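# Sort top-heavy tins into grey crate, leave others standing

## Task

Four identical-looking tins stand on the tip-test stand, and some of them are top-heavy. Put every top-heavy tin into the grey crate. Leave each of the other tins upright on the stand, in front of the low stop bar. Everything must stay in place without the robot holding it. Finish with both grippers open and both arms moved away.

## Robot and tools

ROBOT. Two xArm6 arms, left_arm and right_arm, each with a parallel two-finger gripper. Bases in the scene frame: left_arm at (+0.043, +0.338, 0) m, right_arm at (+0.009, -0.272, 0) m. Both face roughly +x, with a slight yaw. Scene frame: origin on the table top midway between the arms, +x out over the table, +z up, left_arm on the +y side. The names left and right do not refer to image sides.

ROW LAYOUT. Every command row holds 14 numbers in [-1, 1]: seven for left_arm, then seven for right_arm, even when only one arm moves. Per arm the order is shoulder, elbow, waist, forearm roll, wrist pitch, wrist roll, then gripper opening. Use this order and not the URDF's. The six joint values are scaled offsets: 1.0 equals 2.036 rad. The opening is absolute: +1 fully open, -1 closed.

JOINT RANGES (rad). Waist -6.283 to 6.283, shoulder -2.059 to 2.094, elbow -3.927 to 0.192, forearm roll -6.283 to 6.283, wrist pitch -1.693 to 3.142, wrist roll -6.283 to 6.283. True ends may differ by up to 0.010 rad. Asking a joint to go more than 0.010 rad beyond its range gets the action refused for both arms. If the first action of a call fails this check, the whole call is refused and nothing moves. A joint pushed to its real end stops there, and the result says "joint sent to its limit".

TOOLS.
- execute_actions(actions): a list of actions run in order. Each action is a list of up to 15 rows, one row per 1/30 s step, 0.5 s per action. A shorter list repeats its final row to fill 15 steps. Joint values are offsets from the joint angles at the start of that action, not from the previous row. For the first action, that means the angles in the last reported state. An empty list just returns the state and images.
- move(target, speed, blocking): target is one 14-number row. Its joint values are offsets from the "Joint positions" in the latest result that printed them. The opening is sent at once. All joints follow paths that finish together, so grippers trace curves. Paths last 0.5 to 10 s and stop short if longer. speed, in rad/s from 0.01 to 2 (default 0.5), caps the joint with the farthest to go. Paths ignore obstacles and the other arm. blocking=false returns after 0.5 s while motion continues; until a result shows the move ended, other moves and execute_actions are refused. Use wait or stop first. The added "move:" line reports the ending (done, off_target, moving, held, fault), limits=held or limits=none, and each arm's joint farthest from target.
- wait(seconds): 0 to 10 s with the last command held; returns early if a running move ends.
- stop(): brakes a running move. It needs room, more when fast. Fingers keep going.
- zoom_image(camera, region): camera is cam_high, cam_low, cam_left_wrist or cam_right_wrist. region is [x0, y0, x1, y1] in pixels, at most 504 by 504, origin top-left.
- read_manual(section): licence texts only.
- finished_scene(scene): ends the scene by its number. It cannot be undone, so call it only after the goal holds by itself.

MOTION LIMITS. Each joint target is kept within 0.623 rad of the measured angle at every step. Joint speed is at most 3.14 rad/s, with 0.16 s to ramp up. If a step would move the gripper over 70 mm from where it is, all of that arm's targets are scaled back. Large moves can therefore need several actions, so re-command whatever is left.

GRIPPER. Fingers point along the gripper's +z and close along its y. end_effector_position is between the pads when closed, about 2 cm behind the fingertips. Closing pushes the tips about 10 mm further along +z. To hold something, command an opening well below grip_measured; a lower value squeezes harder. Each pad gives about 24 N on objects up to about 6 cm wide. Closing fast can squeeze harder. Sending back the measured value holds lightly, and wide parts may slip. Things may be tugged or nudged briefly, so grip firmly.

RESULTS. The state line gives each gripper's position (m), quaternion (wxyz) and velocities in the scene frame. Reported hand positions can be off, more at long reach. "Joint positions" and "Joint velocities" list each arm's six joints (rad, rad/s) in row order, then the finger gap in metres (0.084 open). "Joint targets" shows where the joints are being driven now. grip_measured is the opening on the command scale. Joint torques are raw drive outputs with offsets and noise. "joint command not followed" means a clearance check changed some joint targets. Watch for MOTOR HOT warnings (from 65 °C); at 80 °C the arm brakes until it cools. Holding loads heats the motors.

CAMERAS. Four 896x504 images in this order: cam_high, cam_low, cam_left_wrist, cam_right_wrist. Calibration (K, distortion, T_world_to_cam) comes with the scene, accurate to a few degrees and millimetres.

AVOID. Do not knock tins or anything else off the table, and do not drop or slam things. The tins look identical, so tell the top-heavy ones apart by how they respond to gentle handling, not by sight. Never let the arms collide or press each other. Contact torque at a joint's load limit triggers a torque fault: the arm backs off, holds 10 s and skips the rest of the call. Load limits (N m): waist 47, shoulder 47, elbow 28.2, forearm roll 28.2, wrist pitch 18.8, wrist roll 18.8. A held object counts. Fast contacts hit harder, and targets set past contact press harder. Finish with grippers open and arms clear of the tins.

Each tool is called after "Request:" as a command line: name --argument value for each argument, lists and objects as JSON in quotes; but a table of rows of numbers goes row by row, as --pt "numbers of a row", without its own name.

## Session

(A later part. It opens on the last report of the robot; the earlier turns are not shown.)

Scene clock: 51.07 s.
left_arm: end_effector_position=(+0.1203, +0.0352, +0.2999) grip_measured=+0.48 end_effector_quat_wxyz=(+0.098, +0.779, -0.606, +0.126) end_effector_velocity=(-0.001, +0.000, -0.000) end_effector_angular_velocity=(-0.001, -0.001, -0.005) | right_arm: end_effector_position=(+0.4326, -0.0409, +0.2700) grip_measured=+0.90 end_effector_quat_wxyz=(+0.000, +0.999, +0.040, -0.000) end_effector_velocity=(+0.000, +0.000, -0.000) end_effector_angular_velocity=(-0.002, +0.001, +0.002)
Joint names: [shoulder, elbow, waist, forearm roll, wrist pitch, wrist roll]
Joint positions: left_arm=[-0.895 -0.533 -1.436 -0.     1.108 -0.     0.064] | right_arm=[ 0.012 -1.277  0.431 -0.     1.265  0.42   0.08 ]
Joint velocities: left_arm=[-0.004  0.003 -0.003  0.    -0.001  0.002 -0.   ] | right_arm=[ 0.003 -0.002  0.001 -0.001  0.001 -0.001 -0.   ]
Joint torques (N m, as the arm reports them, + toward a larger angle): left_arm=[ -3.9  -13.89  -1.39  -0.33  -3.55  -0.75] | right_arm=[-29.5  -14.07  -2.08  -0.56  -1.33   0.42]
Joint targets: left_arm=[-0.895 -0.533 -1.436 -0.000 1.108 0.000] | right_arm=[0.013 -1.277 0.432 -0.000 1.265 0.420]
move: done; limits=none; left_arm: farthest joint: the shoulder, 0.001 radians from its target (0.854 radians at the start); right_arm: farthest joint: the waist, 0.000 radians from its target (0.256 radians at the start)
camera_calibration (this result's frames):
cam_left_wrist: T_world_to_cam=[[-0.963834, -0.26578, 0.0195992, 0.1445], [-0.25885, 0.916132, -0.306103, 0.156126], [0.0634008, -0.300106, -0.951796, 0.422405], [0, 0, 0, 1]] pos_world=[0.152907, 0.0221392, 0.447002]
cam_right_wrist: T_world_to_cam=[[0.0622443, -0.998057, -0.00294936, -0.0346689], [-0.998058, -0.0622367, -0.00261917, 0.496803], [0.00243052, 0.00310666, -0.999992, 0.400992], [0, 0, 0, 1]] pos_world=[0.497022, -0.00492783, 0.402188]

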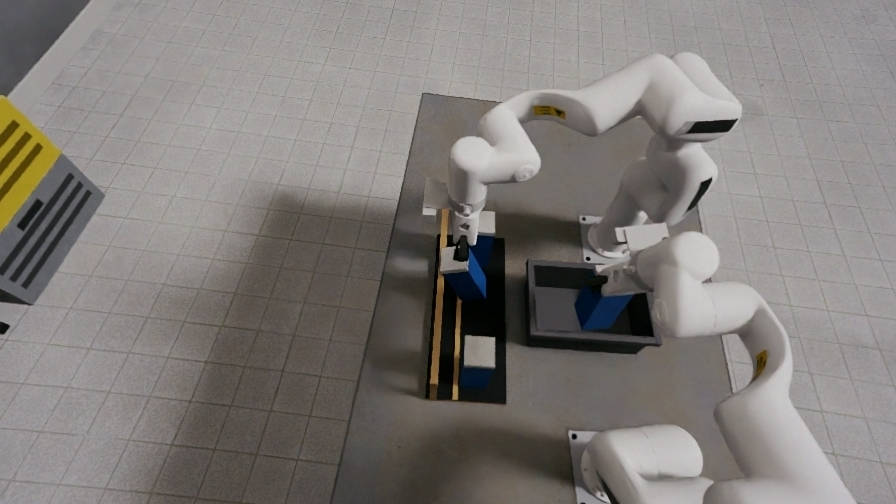

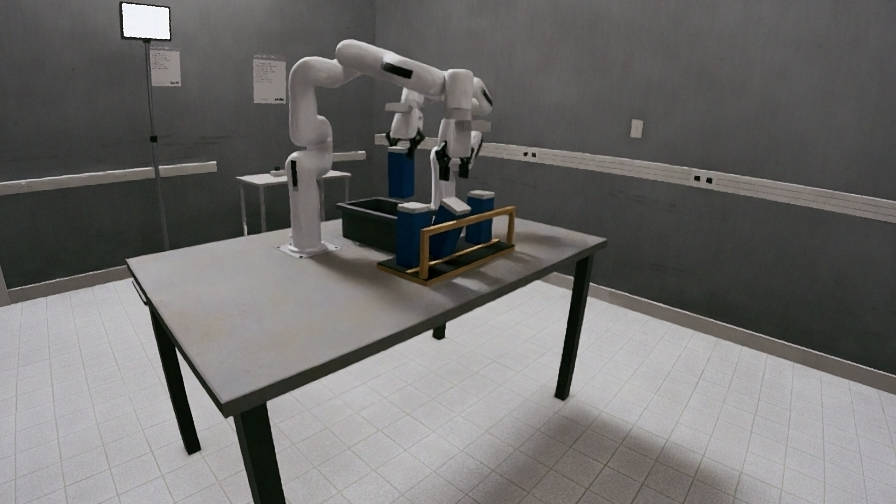

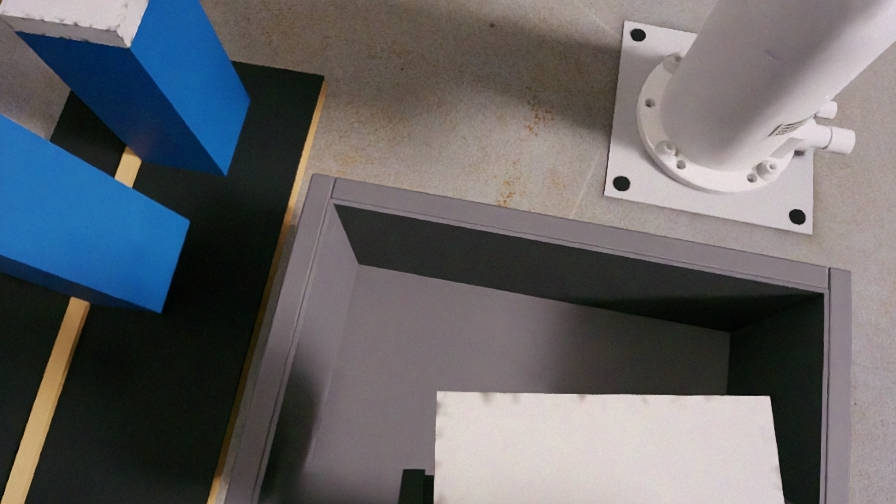

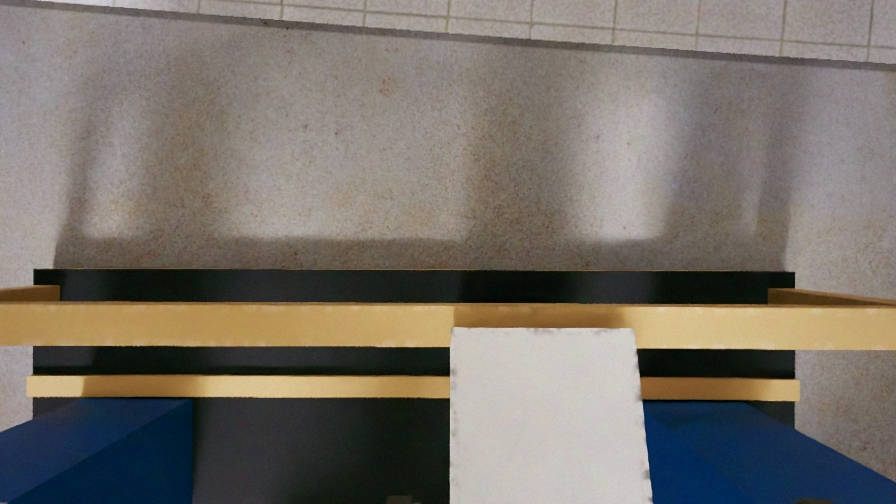

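Request:
move --target '[0.0657, 0.1493, 0, 0, -0.2149, 0, -0.5, 0.039, 0.1002, 0, 0, -0.1392, 0, 0.9]' --speed 0.35

Scene clock: 53.77 s.
left_arm: end_effector_position=(+0.1228, +0.0255, +0.1723) grip_measured=+0.47 end_effector_quat_wxyz=(+0.098, +0.780, -0.606, +0.126) end_effector_velocity=(-0.000, +0.000, -0.001) end_effector_angular_velocity=(+0.001, +0.000, +0.001) | right_arm: end_effector_position=(+0.4328, -0.0407, +0.1681) grip_measured=+0.90 end_effector_quat_wxyz=(+0.000, +0.999, +0.040, +0.000) end_effector_velocity=(+0.000, +0.000, -0.001) end_effector_angular_velocity=(+0.000, +0.000, -0.001)
Joint names: [shoulder, elbow, waist, forearm roll, wrist pitch, wrist roll]
Joint positions: left_arm=[-0.761 -0.23  -1.436 -0.     0.671 -0.     0.064] | right_arm=[ 0.091 -1.073  0.431 -0.     0.982  0.42   0.08 ]
Joint velocities: left_arm=[ 0.001  0.003  0.    -0.    -0.002 -0.     0.   ] | right_arm=[ 0.002  0.001  0.     0.001 -0.002  0.001  0.   ]
Joint torques (N m, as the arm reports them, + toward a larger angle): left_arm=[ -5.32 -12.71  -1.65  -0.52  -2.64  -0.93] | right_arm=[-30.42 -13.53  -2.12  -0.58  -1.31   0.46]
Joint targets: left_arm=[-0.761 -0.229 -1.436 -0.000 0.671 -0.000] | right_arm=[0.092 -1.073 0.431 -0.000 0.982 0.420]
move: done; limits=none; left_arm: farthest joint: the elbow, 0.001 radians from its target (0.304 radians at the start); right_arm: farthest joint: the waist, 0.000 radians from its target (0.001 radians at the start)
camera_calibration (this result's frames):
cam_left_wrist: T_world_to_cam=[[-0.963805, -0.26589, 0.0195566, 0.146839], [-0.258921, 0.916008, -0.306413, 0.126626], [0.0635582, -0.300386, -0.951698, 0.297866], [0, 0, 0, 1]] pos_world=[0.155378, 0.0125272, 0.319407]
cam_right_wrist: T_world_to_cam=[[0.0622798, -0.998054, -0.00307673, -0.0348475], [-0.998055, -0.0622711, -0.00285684, 0.496806], [0.00265969, 0.00324867, -0.999991, 0.298972], [0, 0, 0, 1]] pos_world=[0.497215, -0.00481426, 0.300281]

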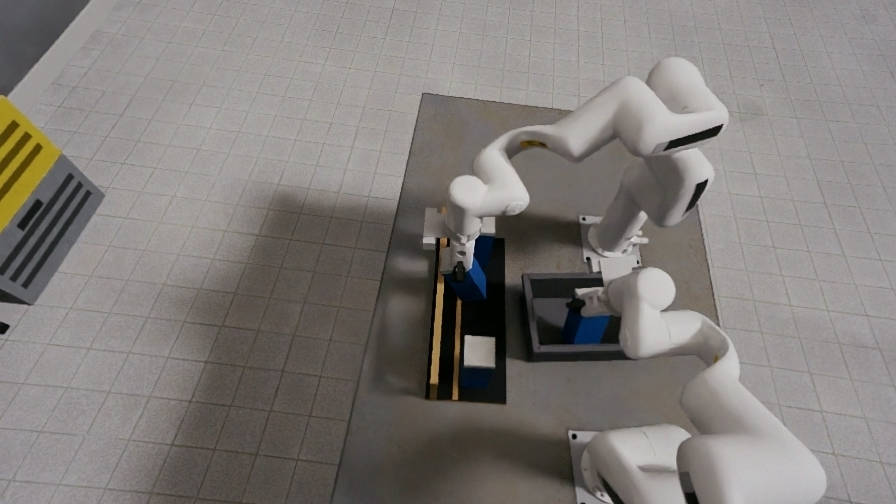

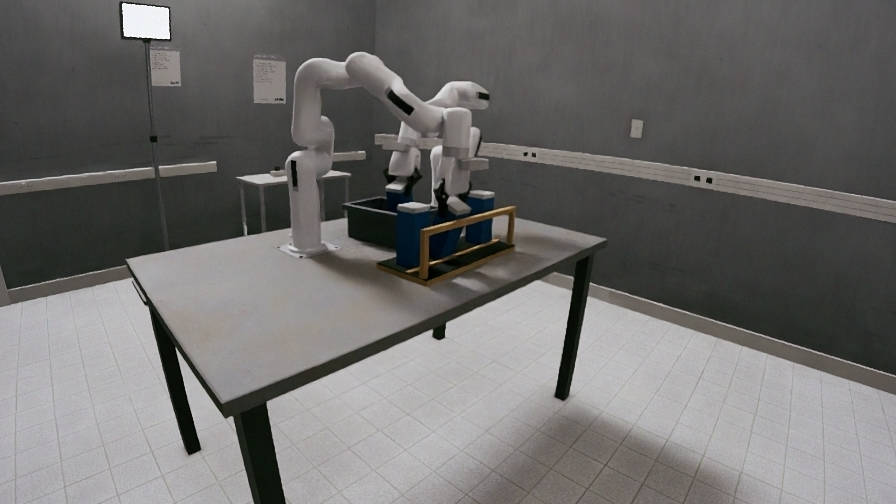

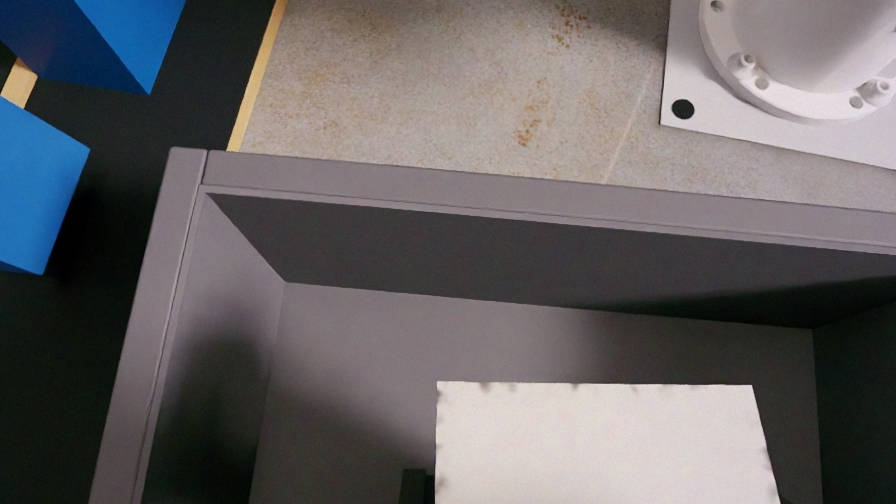

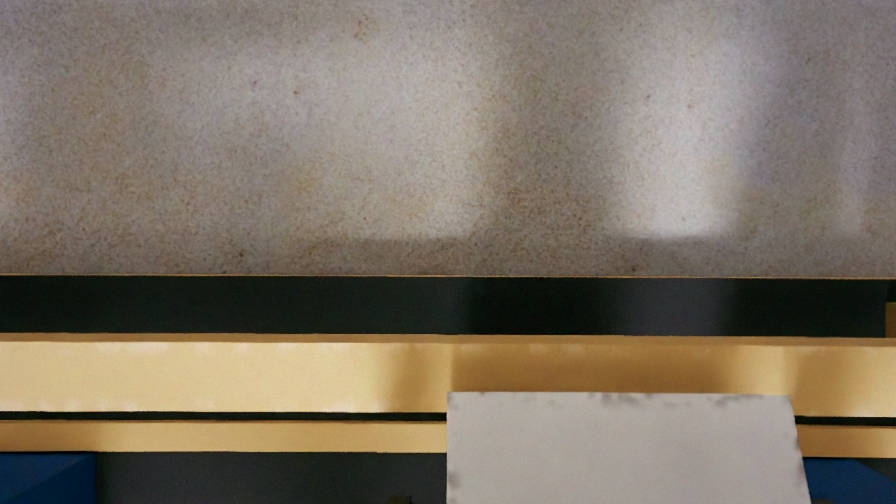

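Request:
execute_actions --actions '[[[0,0,0,0,0,0,0.55,0,0,0,0,0,0,0.6],[0,0,0,0,0,0,0.6,0,0,0,0,0,0,0.5],[0,0,0,0,0,0,0.7,0,0,0,0,0,0,0.4],[0,0,0,0,0,0,0.8,0,0,0,0,0,0,0.3],[0,0,0,0,0,0,0.9,0,0,0,0,0,0,0.2],[0,0,0,0,0,0,1,0,0,0,0,0,0,0.0]],[[0,0,0,0,0,0,1,0,0,0,0,0,0,-0.5]]]'

Scene clock: 55.27 s.
left_arm: end_effector_position=(+0.1228, +0.0255, +0.1724) grip_measured=+1.00 end_effector_quat_wxyz=(+0.098, +0.780, -0.606, +0.126) end_effector_velocity=(+0.000, +0.000, -0.001) end_effector_angular_velocity=(+0.002, +0.000, -0.000) | right_arm: end_effector_position=(+0.4329, -0.0406, +0.1683) grip_measured=+0.48 end_effector_quat_wxyz=(-0.000, +0.999, +0.040, +0.000) end_effector_velocity=(-0.000, -0.000, -0.000) end_effector_angular_velocity=(-0.001, +0.001, +0.000)
Joint names: [shoulder, elbow, waist, forearm roll, wrist pitch, wrist roll]
Joint positions: left_arm=[-0.761 -0.23  -1.436 -0.     0.671 -0.     0.084] | right_arm=[ 0.091 -1.074  0.431 -0.     0.982  0.42   0.064]
Joint velocities: left_arm=[0.    0.001 0.    0.001 0.001 0.    0.   ] | right_arm=[ 0.001  0.    -0.     0.     0.    -0.001  0.   ]
Joint torques (N m, as the arm reports them, + toward a larger angle): left_arm=[ -4.59 -11.94  -2.15  -0.55  -2.83  -0.82] | right_arm=[-29.78 -12.91  -2.43  -0.73  -1.25   0.41]
Joint targets: left_arm=[-0.761 -0.230 -1.436 -0.000 0.671 -0.000] | right_arm=[0.091 -1.073 0.431 -0.000 0.982 0.420]
camera_calibration (this result's frames):
cam_left_wrist: T_world_to_cam=[[-0.9638, -0.265907, 0.0195611, 0.14684], [-0.258936, 0.915988, -0.306461, 0.126656], [0.0635724, -0.300432, -0.951682, 0.29789], [0, 0, 0, 1]] pos_world=[0.155383, 0.0125259, 0.319439]
cam_right_wrist: T_world_to_cam=[[0.0623197, -0.998051, -0.0033219, -0.0347254], [-0.998052, -0.0623089, -0.00325376, 0.496962], [0.00304043, 0.0035182, -0.999989, 0.298981], [0, 0, 0, 1]] pos_world=[0.497249, -0.0047444, 0.30048]

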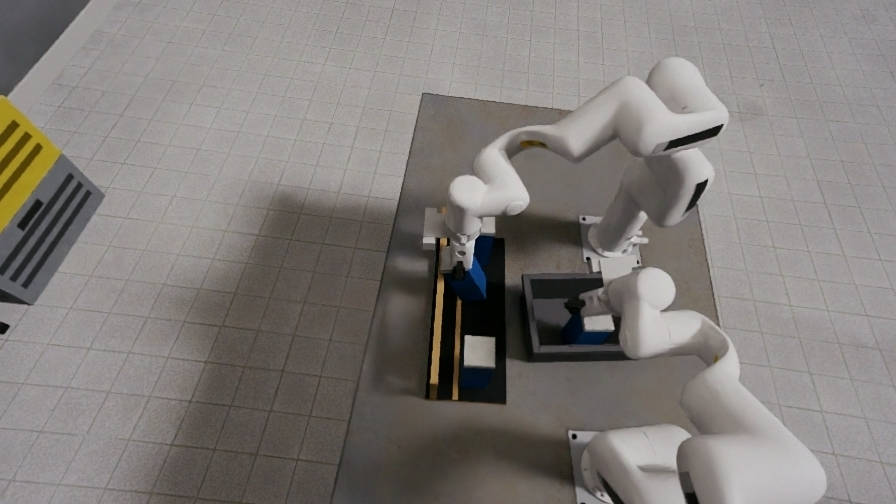

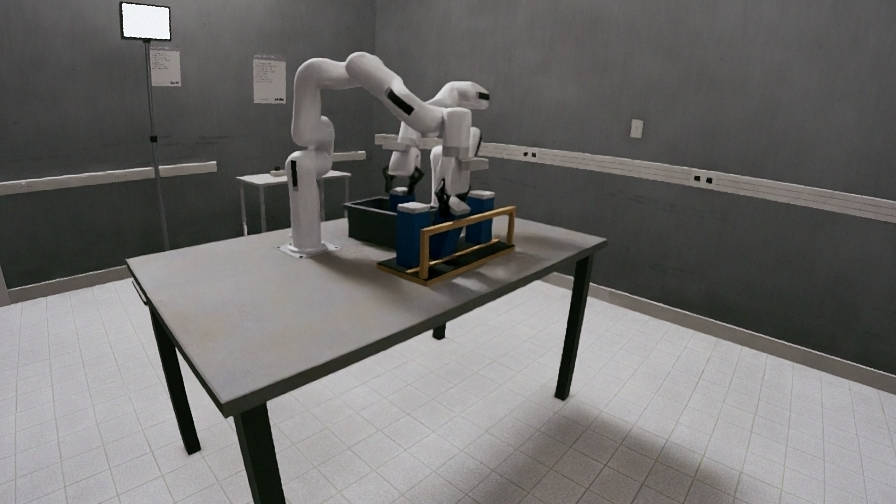

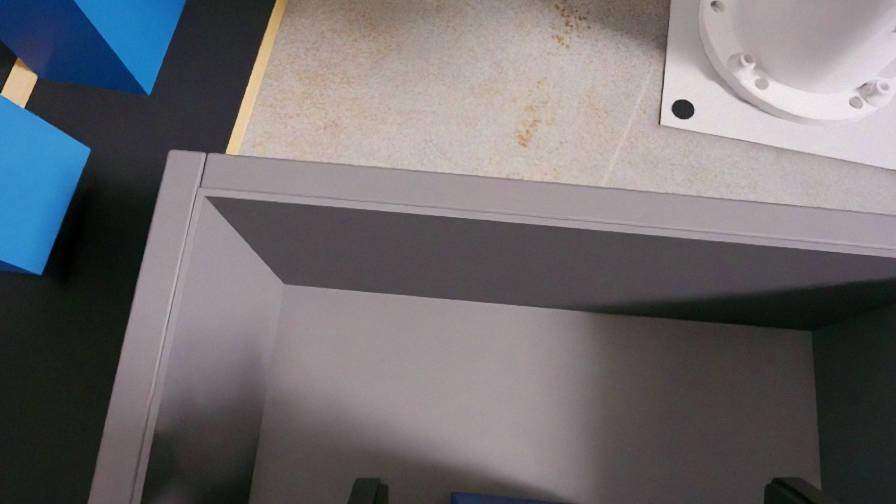

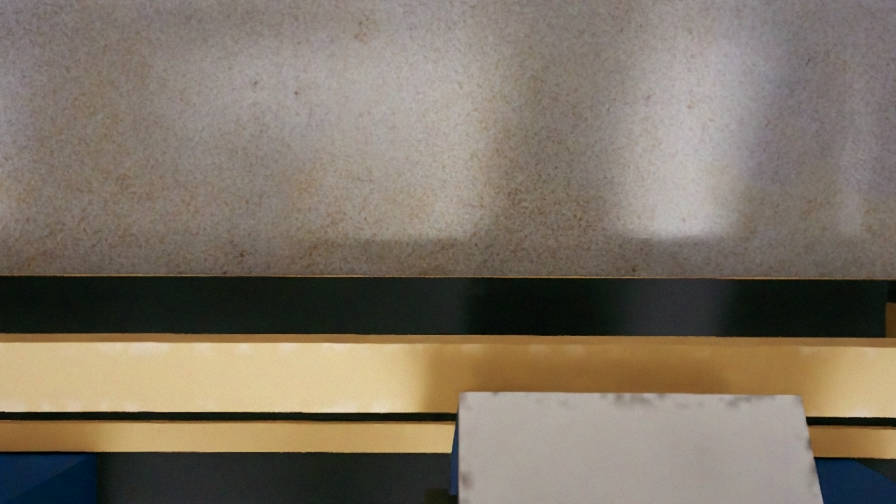

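Request:
move --target '[-0.0658, -0.1488, 0, 0, 0.2146, 0, 1, -0.0406, -0.1395, 0, 0, 0.1806, 0, -0.5]' --speed 0.45

Scene clock: 58.07 s.
left_arm: end_effector_position=(+0.1203, +0.0352, +0.2996) grip_measured=+1.00 end_effector_quat_wxyz=(+0.098, +0.779, -0.606, +0.126) end_effector_velocity=(+0.000, +0.000, +0.002) end_effector_angular_velocity=(-0.003, -0.001, +0.000) | right_arm: end_effector_position=(+0.4327, -0.0408, +0.2994) grip_measured=+0.48 end_effector_quat_wxyz=(+0.000, +0.999, +0.040, -0.000) end_effector_velocity=(-0.000, +0.001, +0.001) end_effector_angular_velocity=(+0.001, -0.002, +0.003)
Joint names: [shoulder, elbow, waist, forearm roll, wrist pitch, wrist roll]
Joint positions: left_arm=[-0.895 -0.532 -1.436 -0.     1.108 -0.     0.084] | right_arm=[ 0.009 -1.357  0.431 -0.     1.349  0.42   0.064]
Joint velocities: left_arm=[-0.002 -0.003 -0.     0.001  0.003 -0.     0.   ] | right_arm=[-0.001 -0.002  0.002  0.     0.001 -0.    -0.   ]
Joint torques (N m, as the arm reports them, + toward a larger angle): left_arm=[ -3.17 -12.55  -1.65  -0.54  -3.03  -0.95] | right_arm=[-31.41 -15.18  -2.    -0.58  -1.47   0.46]
Joint targets: left_arm=[-0.895 -0.533 -1.436 -0.000 1.108 -0.000] | right_arm=[0.009 -1.357 0.431 -0.000 1.349 0.420]
move: done; limits=none; left_arm: farthest joint: the elbow, 0.001 radians from its target (0.303 radians at the start); right_arm: farthest joint: the shoulder, 0.001 radians from its target (0.083 radians at the start)
camera_calibration (this result's frames):
cam_left_wrist: T_world_to_cam=[[-0.96383, -0.265795, 0.019597, 0.144511], [-0.258869, 0.916154, -0.306021, 0.155964], [0.0633849, -0.300025, -0.951823, 0.422124], [0, 0, 0, 1]] pos_world=[0.152902, 0.0221713, 0.446683]
cam_right_wrist: T_world_to_cam=[[0.0622924, -0.998054, -0.00270017, -0.0345856], [-0.998056, -0.0622873, -0.00194306, 0.496748], [0.00177109, 0.00281596, -0.999994, 0.430644], [0, 0, 0, 1]] pos_world=[0.497174, -0.0047899, 0.431514]

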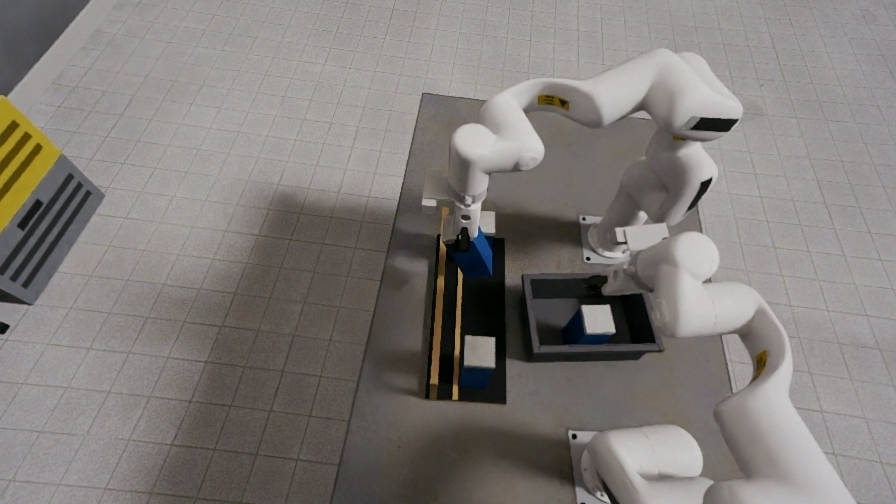

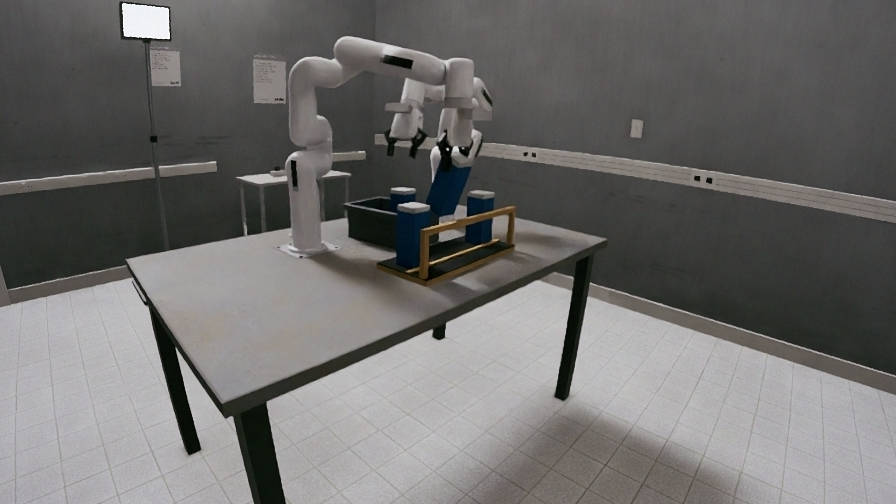

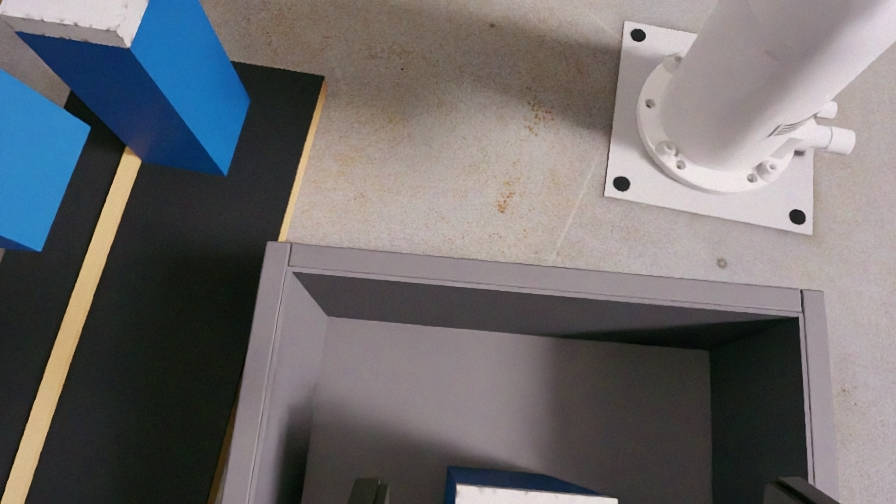

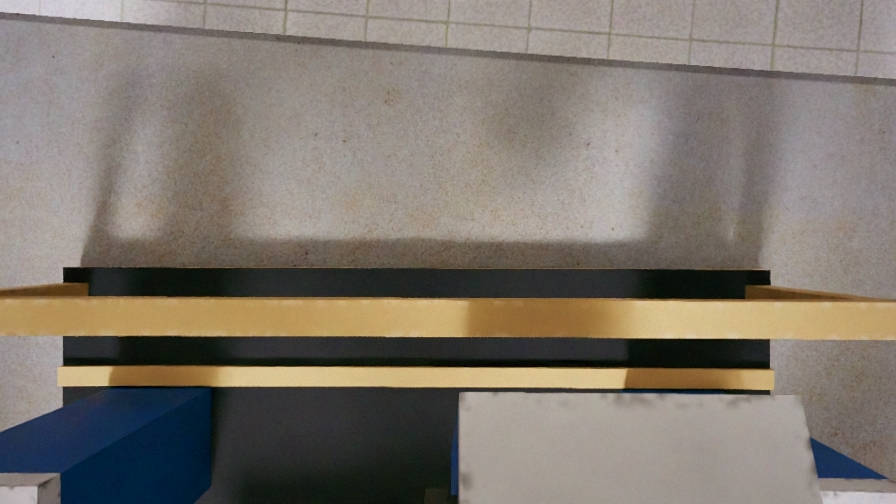

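Request:
move --target '[0.2107, -0.1532, 0.3139, 0, 0.0987, -0.3826, 1, 0, 0, 0, 0, 0, 0, -0.5]' --speed 0.8

Request:
move --target '[0.0467, 0.1282, 0, 0, -0.1744, 0, 1, -0.4909, 0.438, 0.2336, 0, -0.1342, -0.2063, -0.5]' --speed 0.5

Scene clock: 61.67 s.
left_arm: end_effector_position=(+0.3125, +0.1191, +0.2806) grip_measured=+1.00 end_effector_quat_wxyz=(+0.001, +0.999, +0.048, +0.001) end_effector_velocity=(+0.001, +0.000, +0.000) end_effector_angular_velocity=(-0.000, -0.000, +0.006) | right_arm: end_effector_position=(+0.4327, -0.0408, +0.2994) grip_measured=+0.48 end_effector_quat_wxyz=(+0.000, +0.999, +0.040, -0.000) end_effector_velocity=(+0.000, -0.000, +0.000) end_effector_angular_velocity=(-0.000, -0.000, -0.001)
Joint names: [shoulder, elbow, waist, forearm roll, wrist pitch, wrist roll]
Joint positions: left_arm=[-0.467 -0.844 -0.797 -0.     1.309 -0.779  0.084] | right_arm=[ 0.009 -1.357  0.431 -0.     1.349  0.42   0.064]
Joint velocities: left_arm=[ 0.003 -0.002  0.003  0.    -0.001 -0.003  0.   ] | right_arm=[ 0.    -0.    -0.001 -0.     0.     0.     0.   ]
Joint torques (N m, as the arm reports them, + toward a larger angle): left_arm=[-10.05 -12.29  -2.01  -0.56  -2.17  -0.86] | right_arm=[-31.46 -15.27  -2.17  -0.58  -1.55   0.38]
Joint targets: left_arm=[-0.466 -0.844 -0.797 -0.000 1.309 -0.779] | right_arm=[0.009 -1.357 0.431 -0.000 1.349 0.420]
move: done; limits=none; left_arm: farthest joint: the waist, 0.000 radians from its target (0.639 radians at the start); right_arm: farthest joint: the waist, 0.000 radians from its target (0.000 radians at the start)
camera_calibration (this result's frames):
cam_left_wrist: T_world_to_cam=[[0.120194, -0.992655, 0.0137855, 0.101895], [-0.992734, -0.1201, 0.00742132, 0.38785], [-0.00571117, -0.0145773, -0.999877, 0.41811], [0, 0, 0, 1]] pos_world=[0.375172, 0.153822, 0.413776]
cam_right_wrist: T_world_to_cam=[[0.0622924, -0.998054, -0.00270048, -0.0345855], [-0.998056, -0.0622873, -0.00194372, 0.496748], [0.00177174, 0.00281631, -0.999994, 0.430644], [0, 0, 0, 1]] pos_world=[0.497174, -0.00478989, 0.431514]

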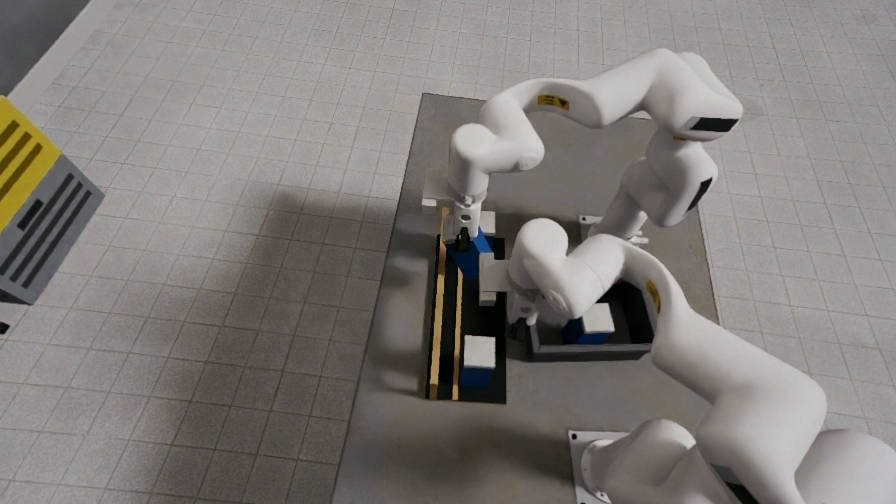

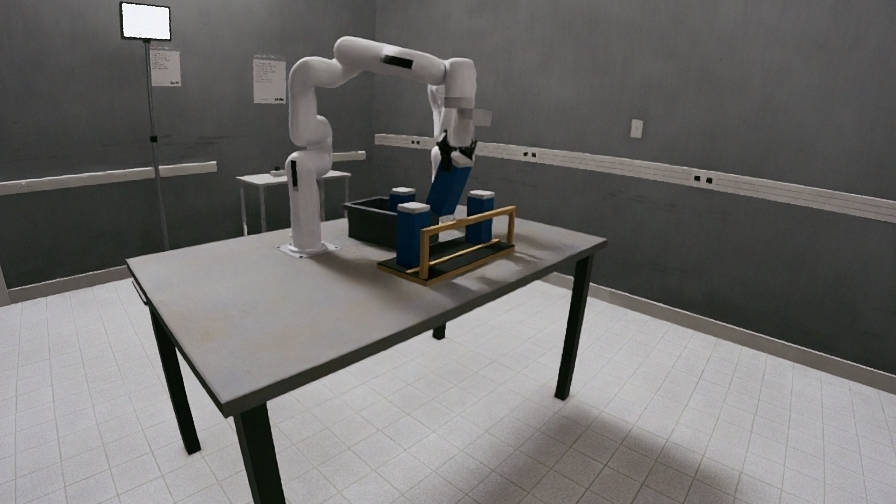

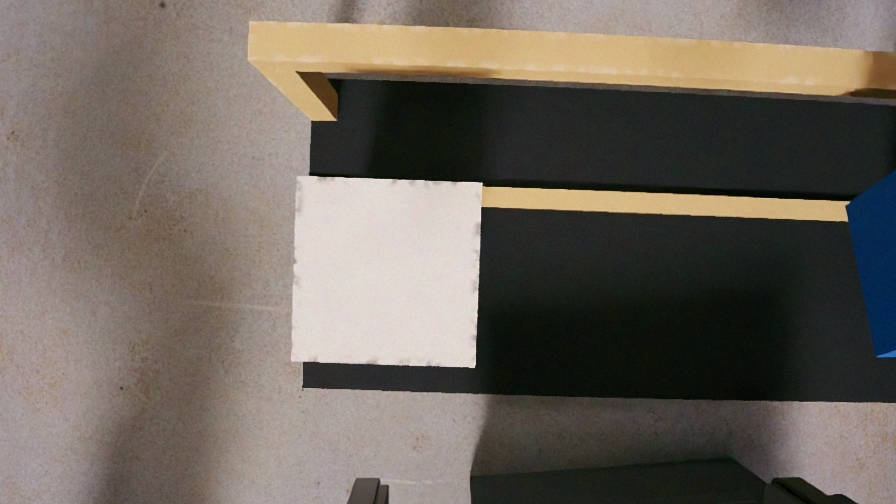

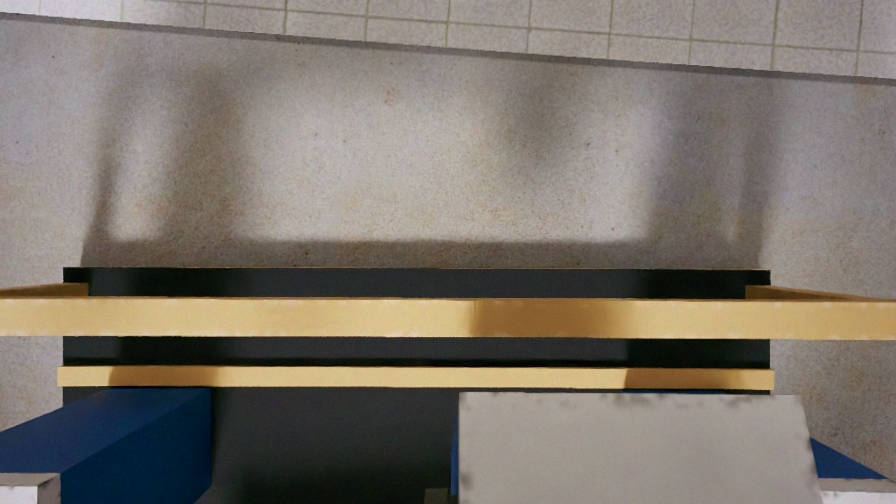

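Scene clock: 64.27 s.
left_arm: end_effector_position=(+0.3125, +0.1191, +0.1655) grip_measured=+1.00 end_effector_quat_wxyz=(+0.000, +0.999, +0.048, +0.000) end_effector_velocity=(-0.000, +0.000, -0.000) end_effector_angular_velocity=(+0.000, +0.000, -0.000) | right_arm: end_effector_position=(+0.1797, -0.0203, +0.3001) grip_measured=+0.48 end_effector_quat_wxyz=(-0.088, +0.867, +0.460, +0.167) end_effector_velocity=(-0.001, -0.000, -0.002) end_effector_angular_velocity=(-0.002, +0.002, +0.002)
Joint names: [shoulder, elbow, waist, forearm roll, wrist pitch, wrist roll]
Joint positions: left_arm=[-0.372 -0.583 -0.797 -0.     0.954 -0.779  0.084] | right_arm=[-0.99  -0.466  0.907 -0.     1.076 -0.     0.064]
Joint velocities: left_arm=[ 0.     0.001  0.     0.    -0.001  0.001  0.   ] | right_arm=[-0.003  0.005  0.002  0.001  0.    -0.     0.   ]
Joint torques (N m, as the arm reports them, + toward a larger angle): left_arm=[-10.83 -11.84  -1.69  -0.56  -2.02  -0.92] | right_arm=[ -6.32 -16.    -1.99  -0.59  -2.32   0.38]
Joint targets: left_arm=[-0.372 -0.583 -0.797 -0.000 0.954 -0.779] | right_arm=[-0.990 -0.465 0.907 -0.000 1.076 -0.000]
move: done; limits=none; left_arm: farthest joint: the waist, 0.000 radians from its target (0.000 radians at the start); right_arm: farthest joint: the elbow, 0.001 radians from its target (0.892 radians at the start)
camera_calibration (this result's frames):
cam_left_wrist: T_world_to_cam=[[0.120307, -0.99265, 0.0131493, 0.103597], [-0.992717, -0.120209, 0.00796752, 0.388605], [-0.00632829, -0.0140121, -0.999882, 0.303134], [0, 0, 0, 1]] pos_world=[0.375229, 0.153797, 0.298639]
cam_right_wrist: T_world_to_cam=[[0.819108, -0.573559, -0.00958038, -0.123682], [-0.535064, -0.757899, -0.373223, 0.259614], [0.206804, 0.310836, -0.927692, 0.379463], [0, 0, 0, 1]] pos_world=[0.161745, 0.00787188, 0.447734]

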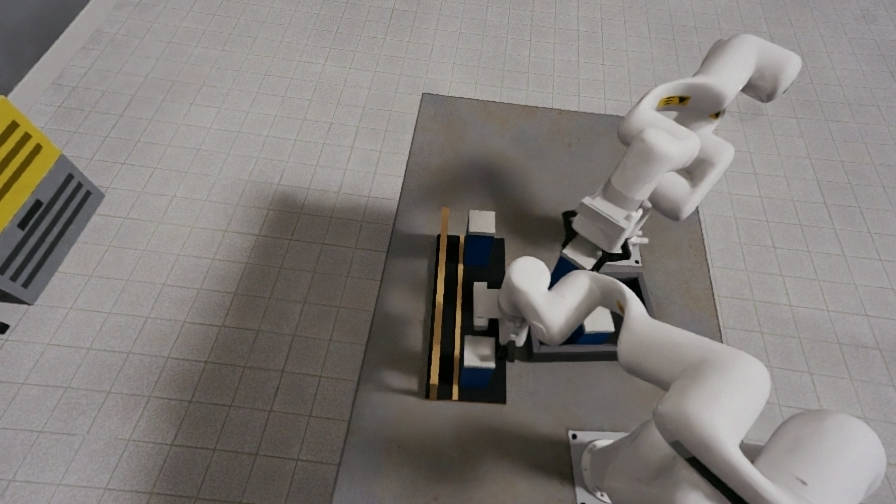

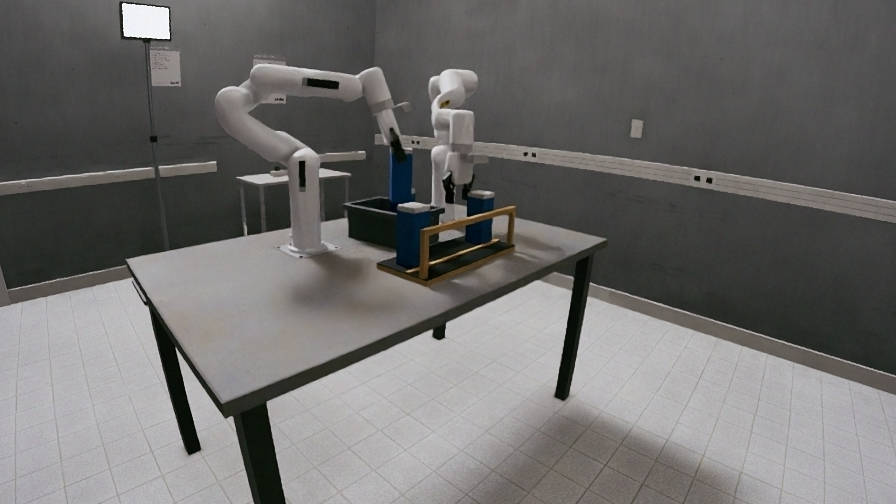

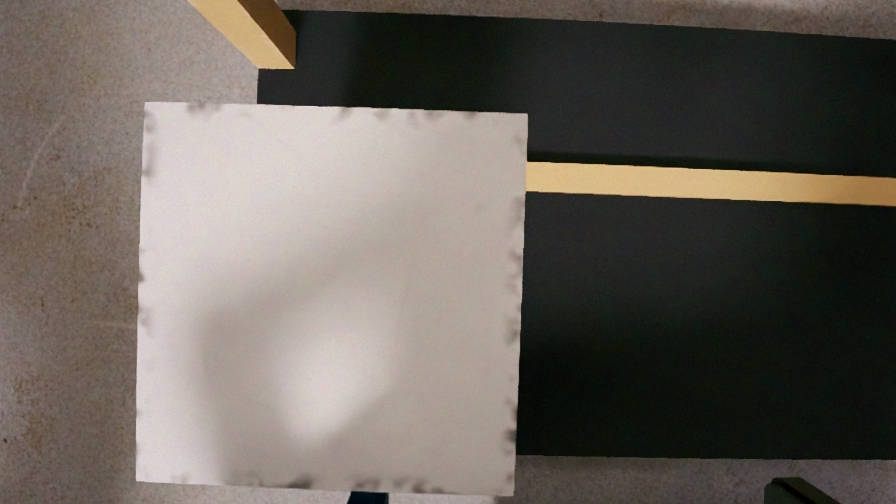

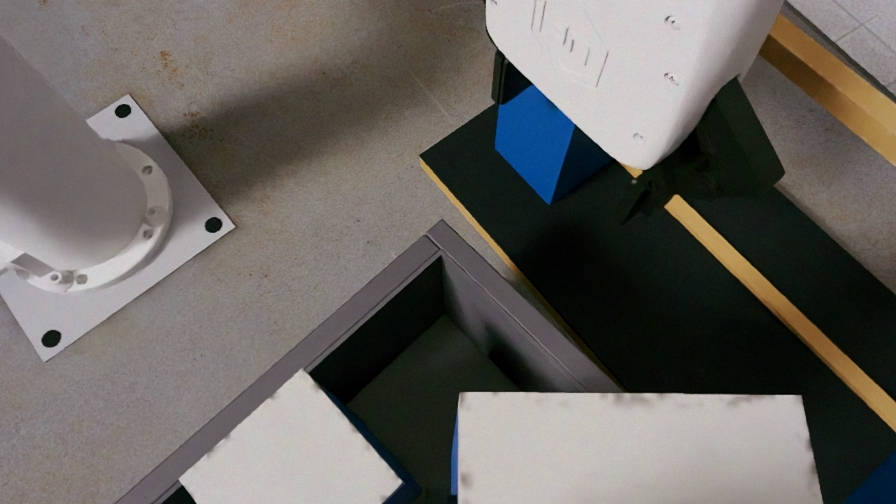

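Request:
move --target '[0.081, -0.0719, 0.0543, 0, -0.0083, 0.0543, 1, 0.0291, 0.1648, 0, 0, -0.194, 0, -0.5]' --speed 0.16

Scene clock: 67.70 s.
left_arm: end_effector_position=(+0.3721, +0.1261, +0.1643) grip_measured=+1.00 end_effector_quat_wxyz=(-0.000, +0.999, +0.048, -0.000) end_effector_velocity=(+0.001, +0.000, -0.000) end_effector_angular_velocity=(+0.001, +0.000, +0.000) | right_arm: end_effector_position=(+0.1797, -0.0203, +0.1751) grip_measured=+0.48 end_effector_quat_wxyz=(-0.088, +0.867, +0.460, +0.167) end_effector_velocity=(-0.000, +0.000, -0.001) end_effector_angular_velocity=(+0.001, +0.000, +0.002)
Joint names: [shoulder, elbow, waist, forearm roll, wrist pitch, wrist roll]
Joint positions: left_arm=[-0.207 -0.729 -0.687 -0.001  0.937 -0.668  0.084] | right_arm=[-0.931 -0.131  0.907 -0.     0.681 -0.     0.064]
Joint velocities: left_arm=[ 0.002 -0.001  0.002  0.001 -0.     0.001 -0.   ] | right_arm=[ 0.001  0.001  0.002  0.001 -0.003 -0.     0.   ]
Joint torques (N m, as the arm reports them, + toward a larger angle): left_arm=[-13.11 -12.01  -0.32   0.3   -3.35  -0.3 ] | right_arm=[ -6.42 -14.92  -2.49  -0.89  -1.85   0.42]
Joint targets: left_arm=[-0.207 -0.730 -0.687 -0.000 0.937 -0.668] | right_arm=[-0.931 -0.130 0.907 -0.000 0.681 -0.000]
move: done; limits=none; left_arm: farthest joint: the waist, 0.001 radians from its target (0.111 radians at the start); right_arm: farthest joint: the waist, 0.000 radians from its target (0.000 radians at the start)
camera_calibration (this result's frames):
cam_left_wrist: T_world_to_cam=[[0.120265, -0.992671, 0.0118877, 0.103519], [-0.992709, -0.120156, 0.00954986, 0.448402], [-0.00805149, -0.0129495, -0.999884, 0.302871], [0, 0, 0, 1]] pos_world=[0.435122, 0.160561, 0.297323]
cam_right_wrist: T_world_to_cam=[[0.819126, -0.573533, -0.00957559, -0.124884], [-0.534961, -0.7578, -0.373571, 0.213004], [0.206999, 0.311125, -0.927552, 0.26346], [0, 0, 0, 1]] pos_world=[0.161708, 0.00782097, 0.322749]

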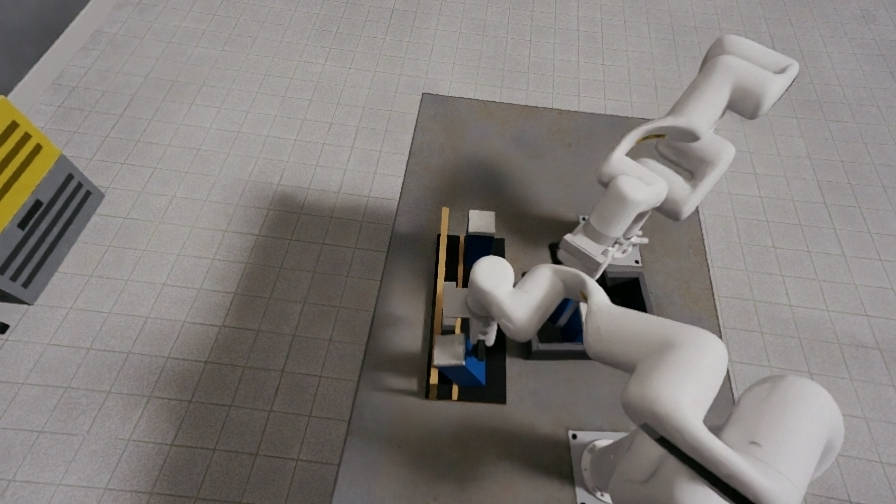

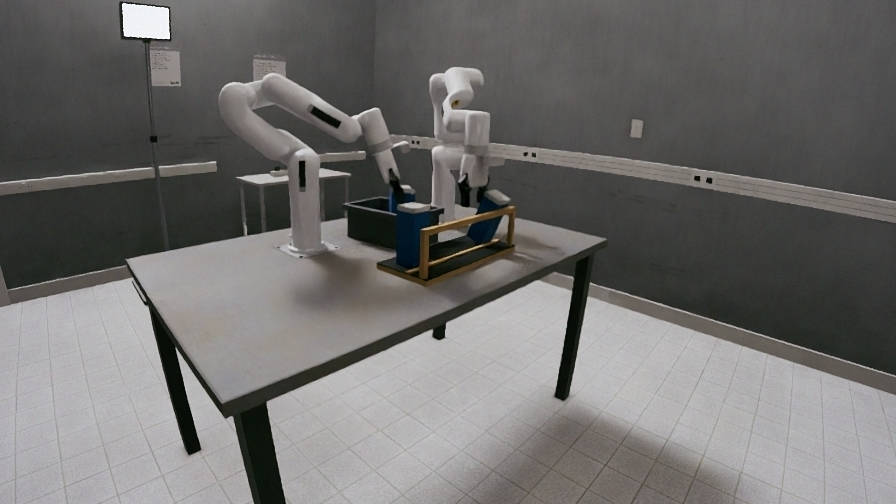

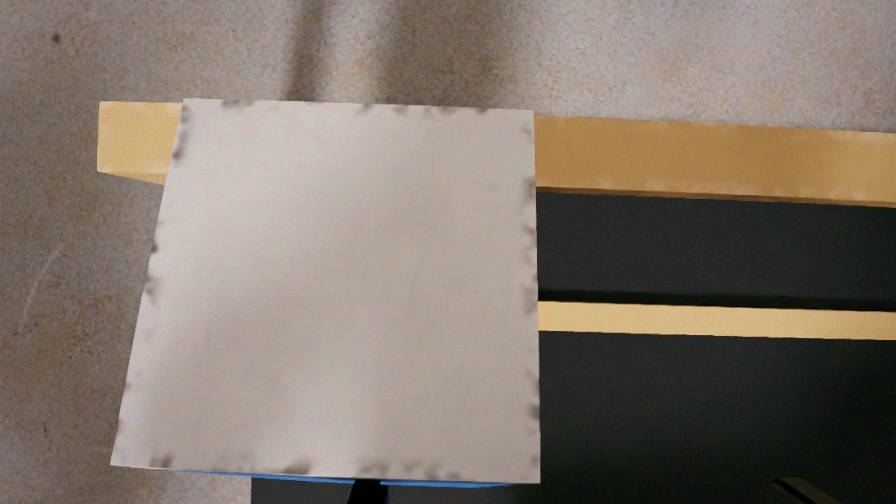

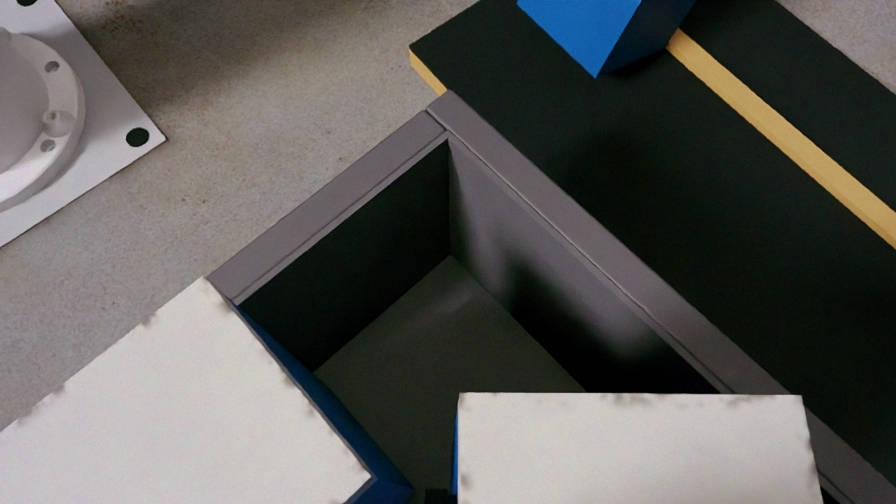

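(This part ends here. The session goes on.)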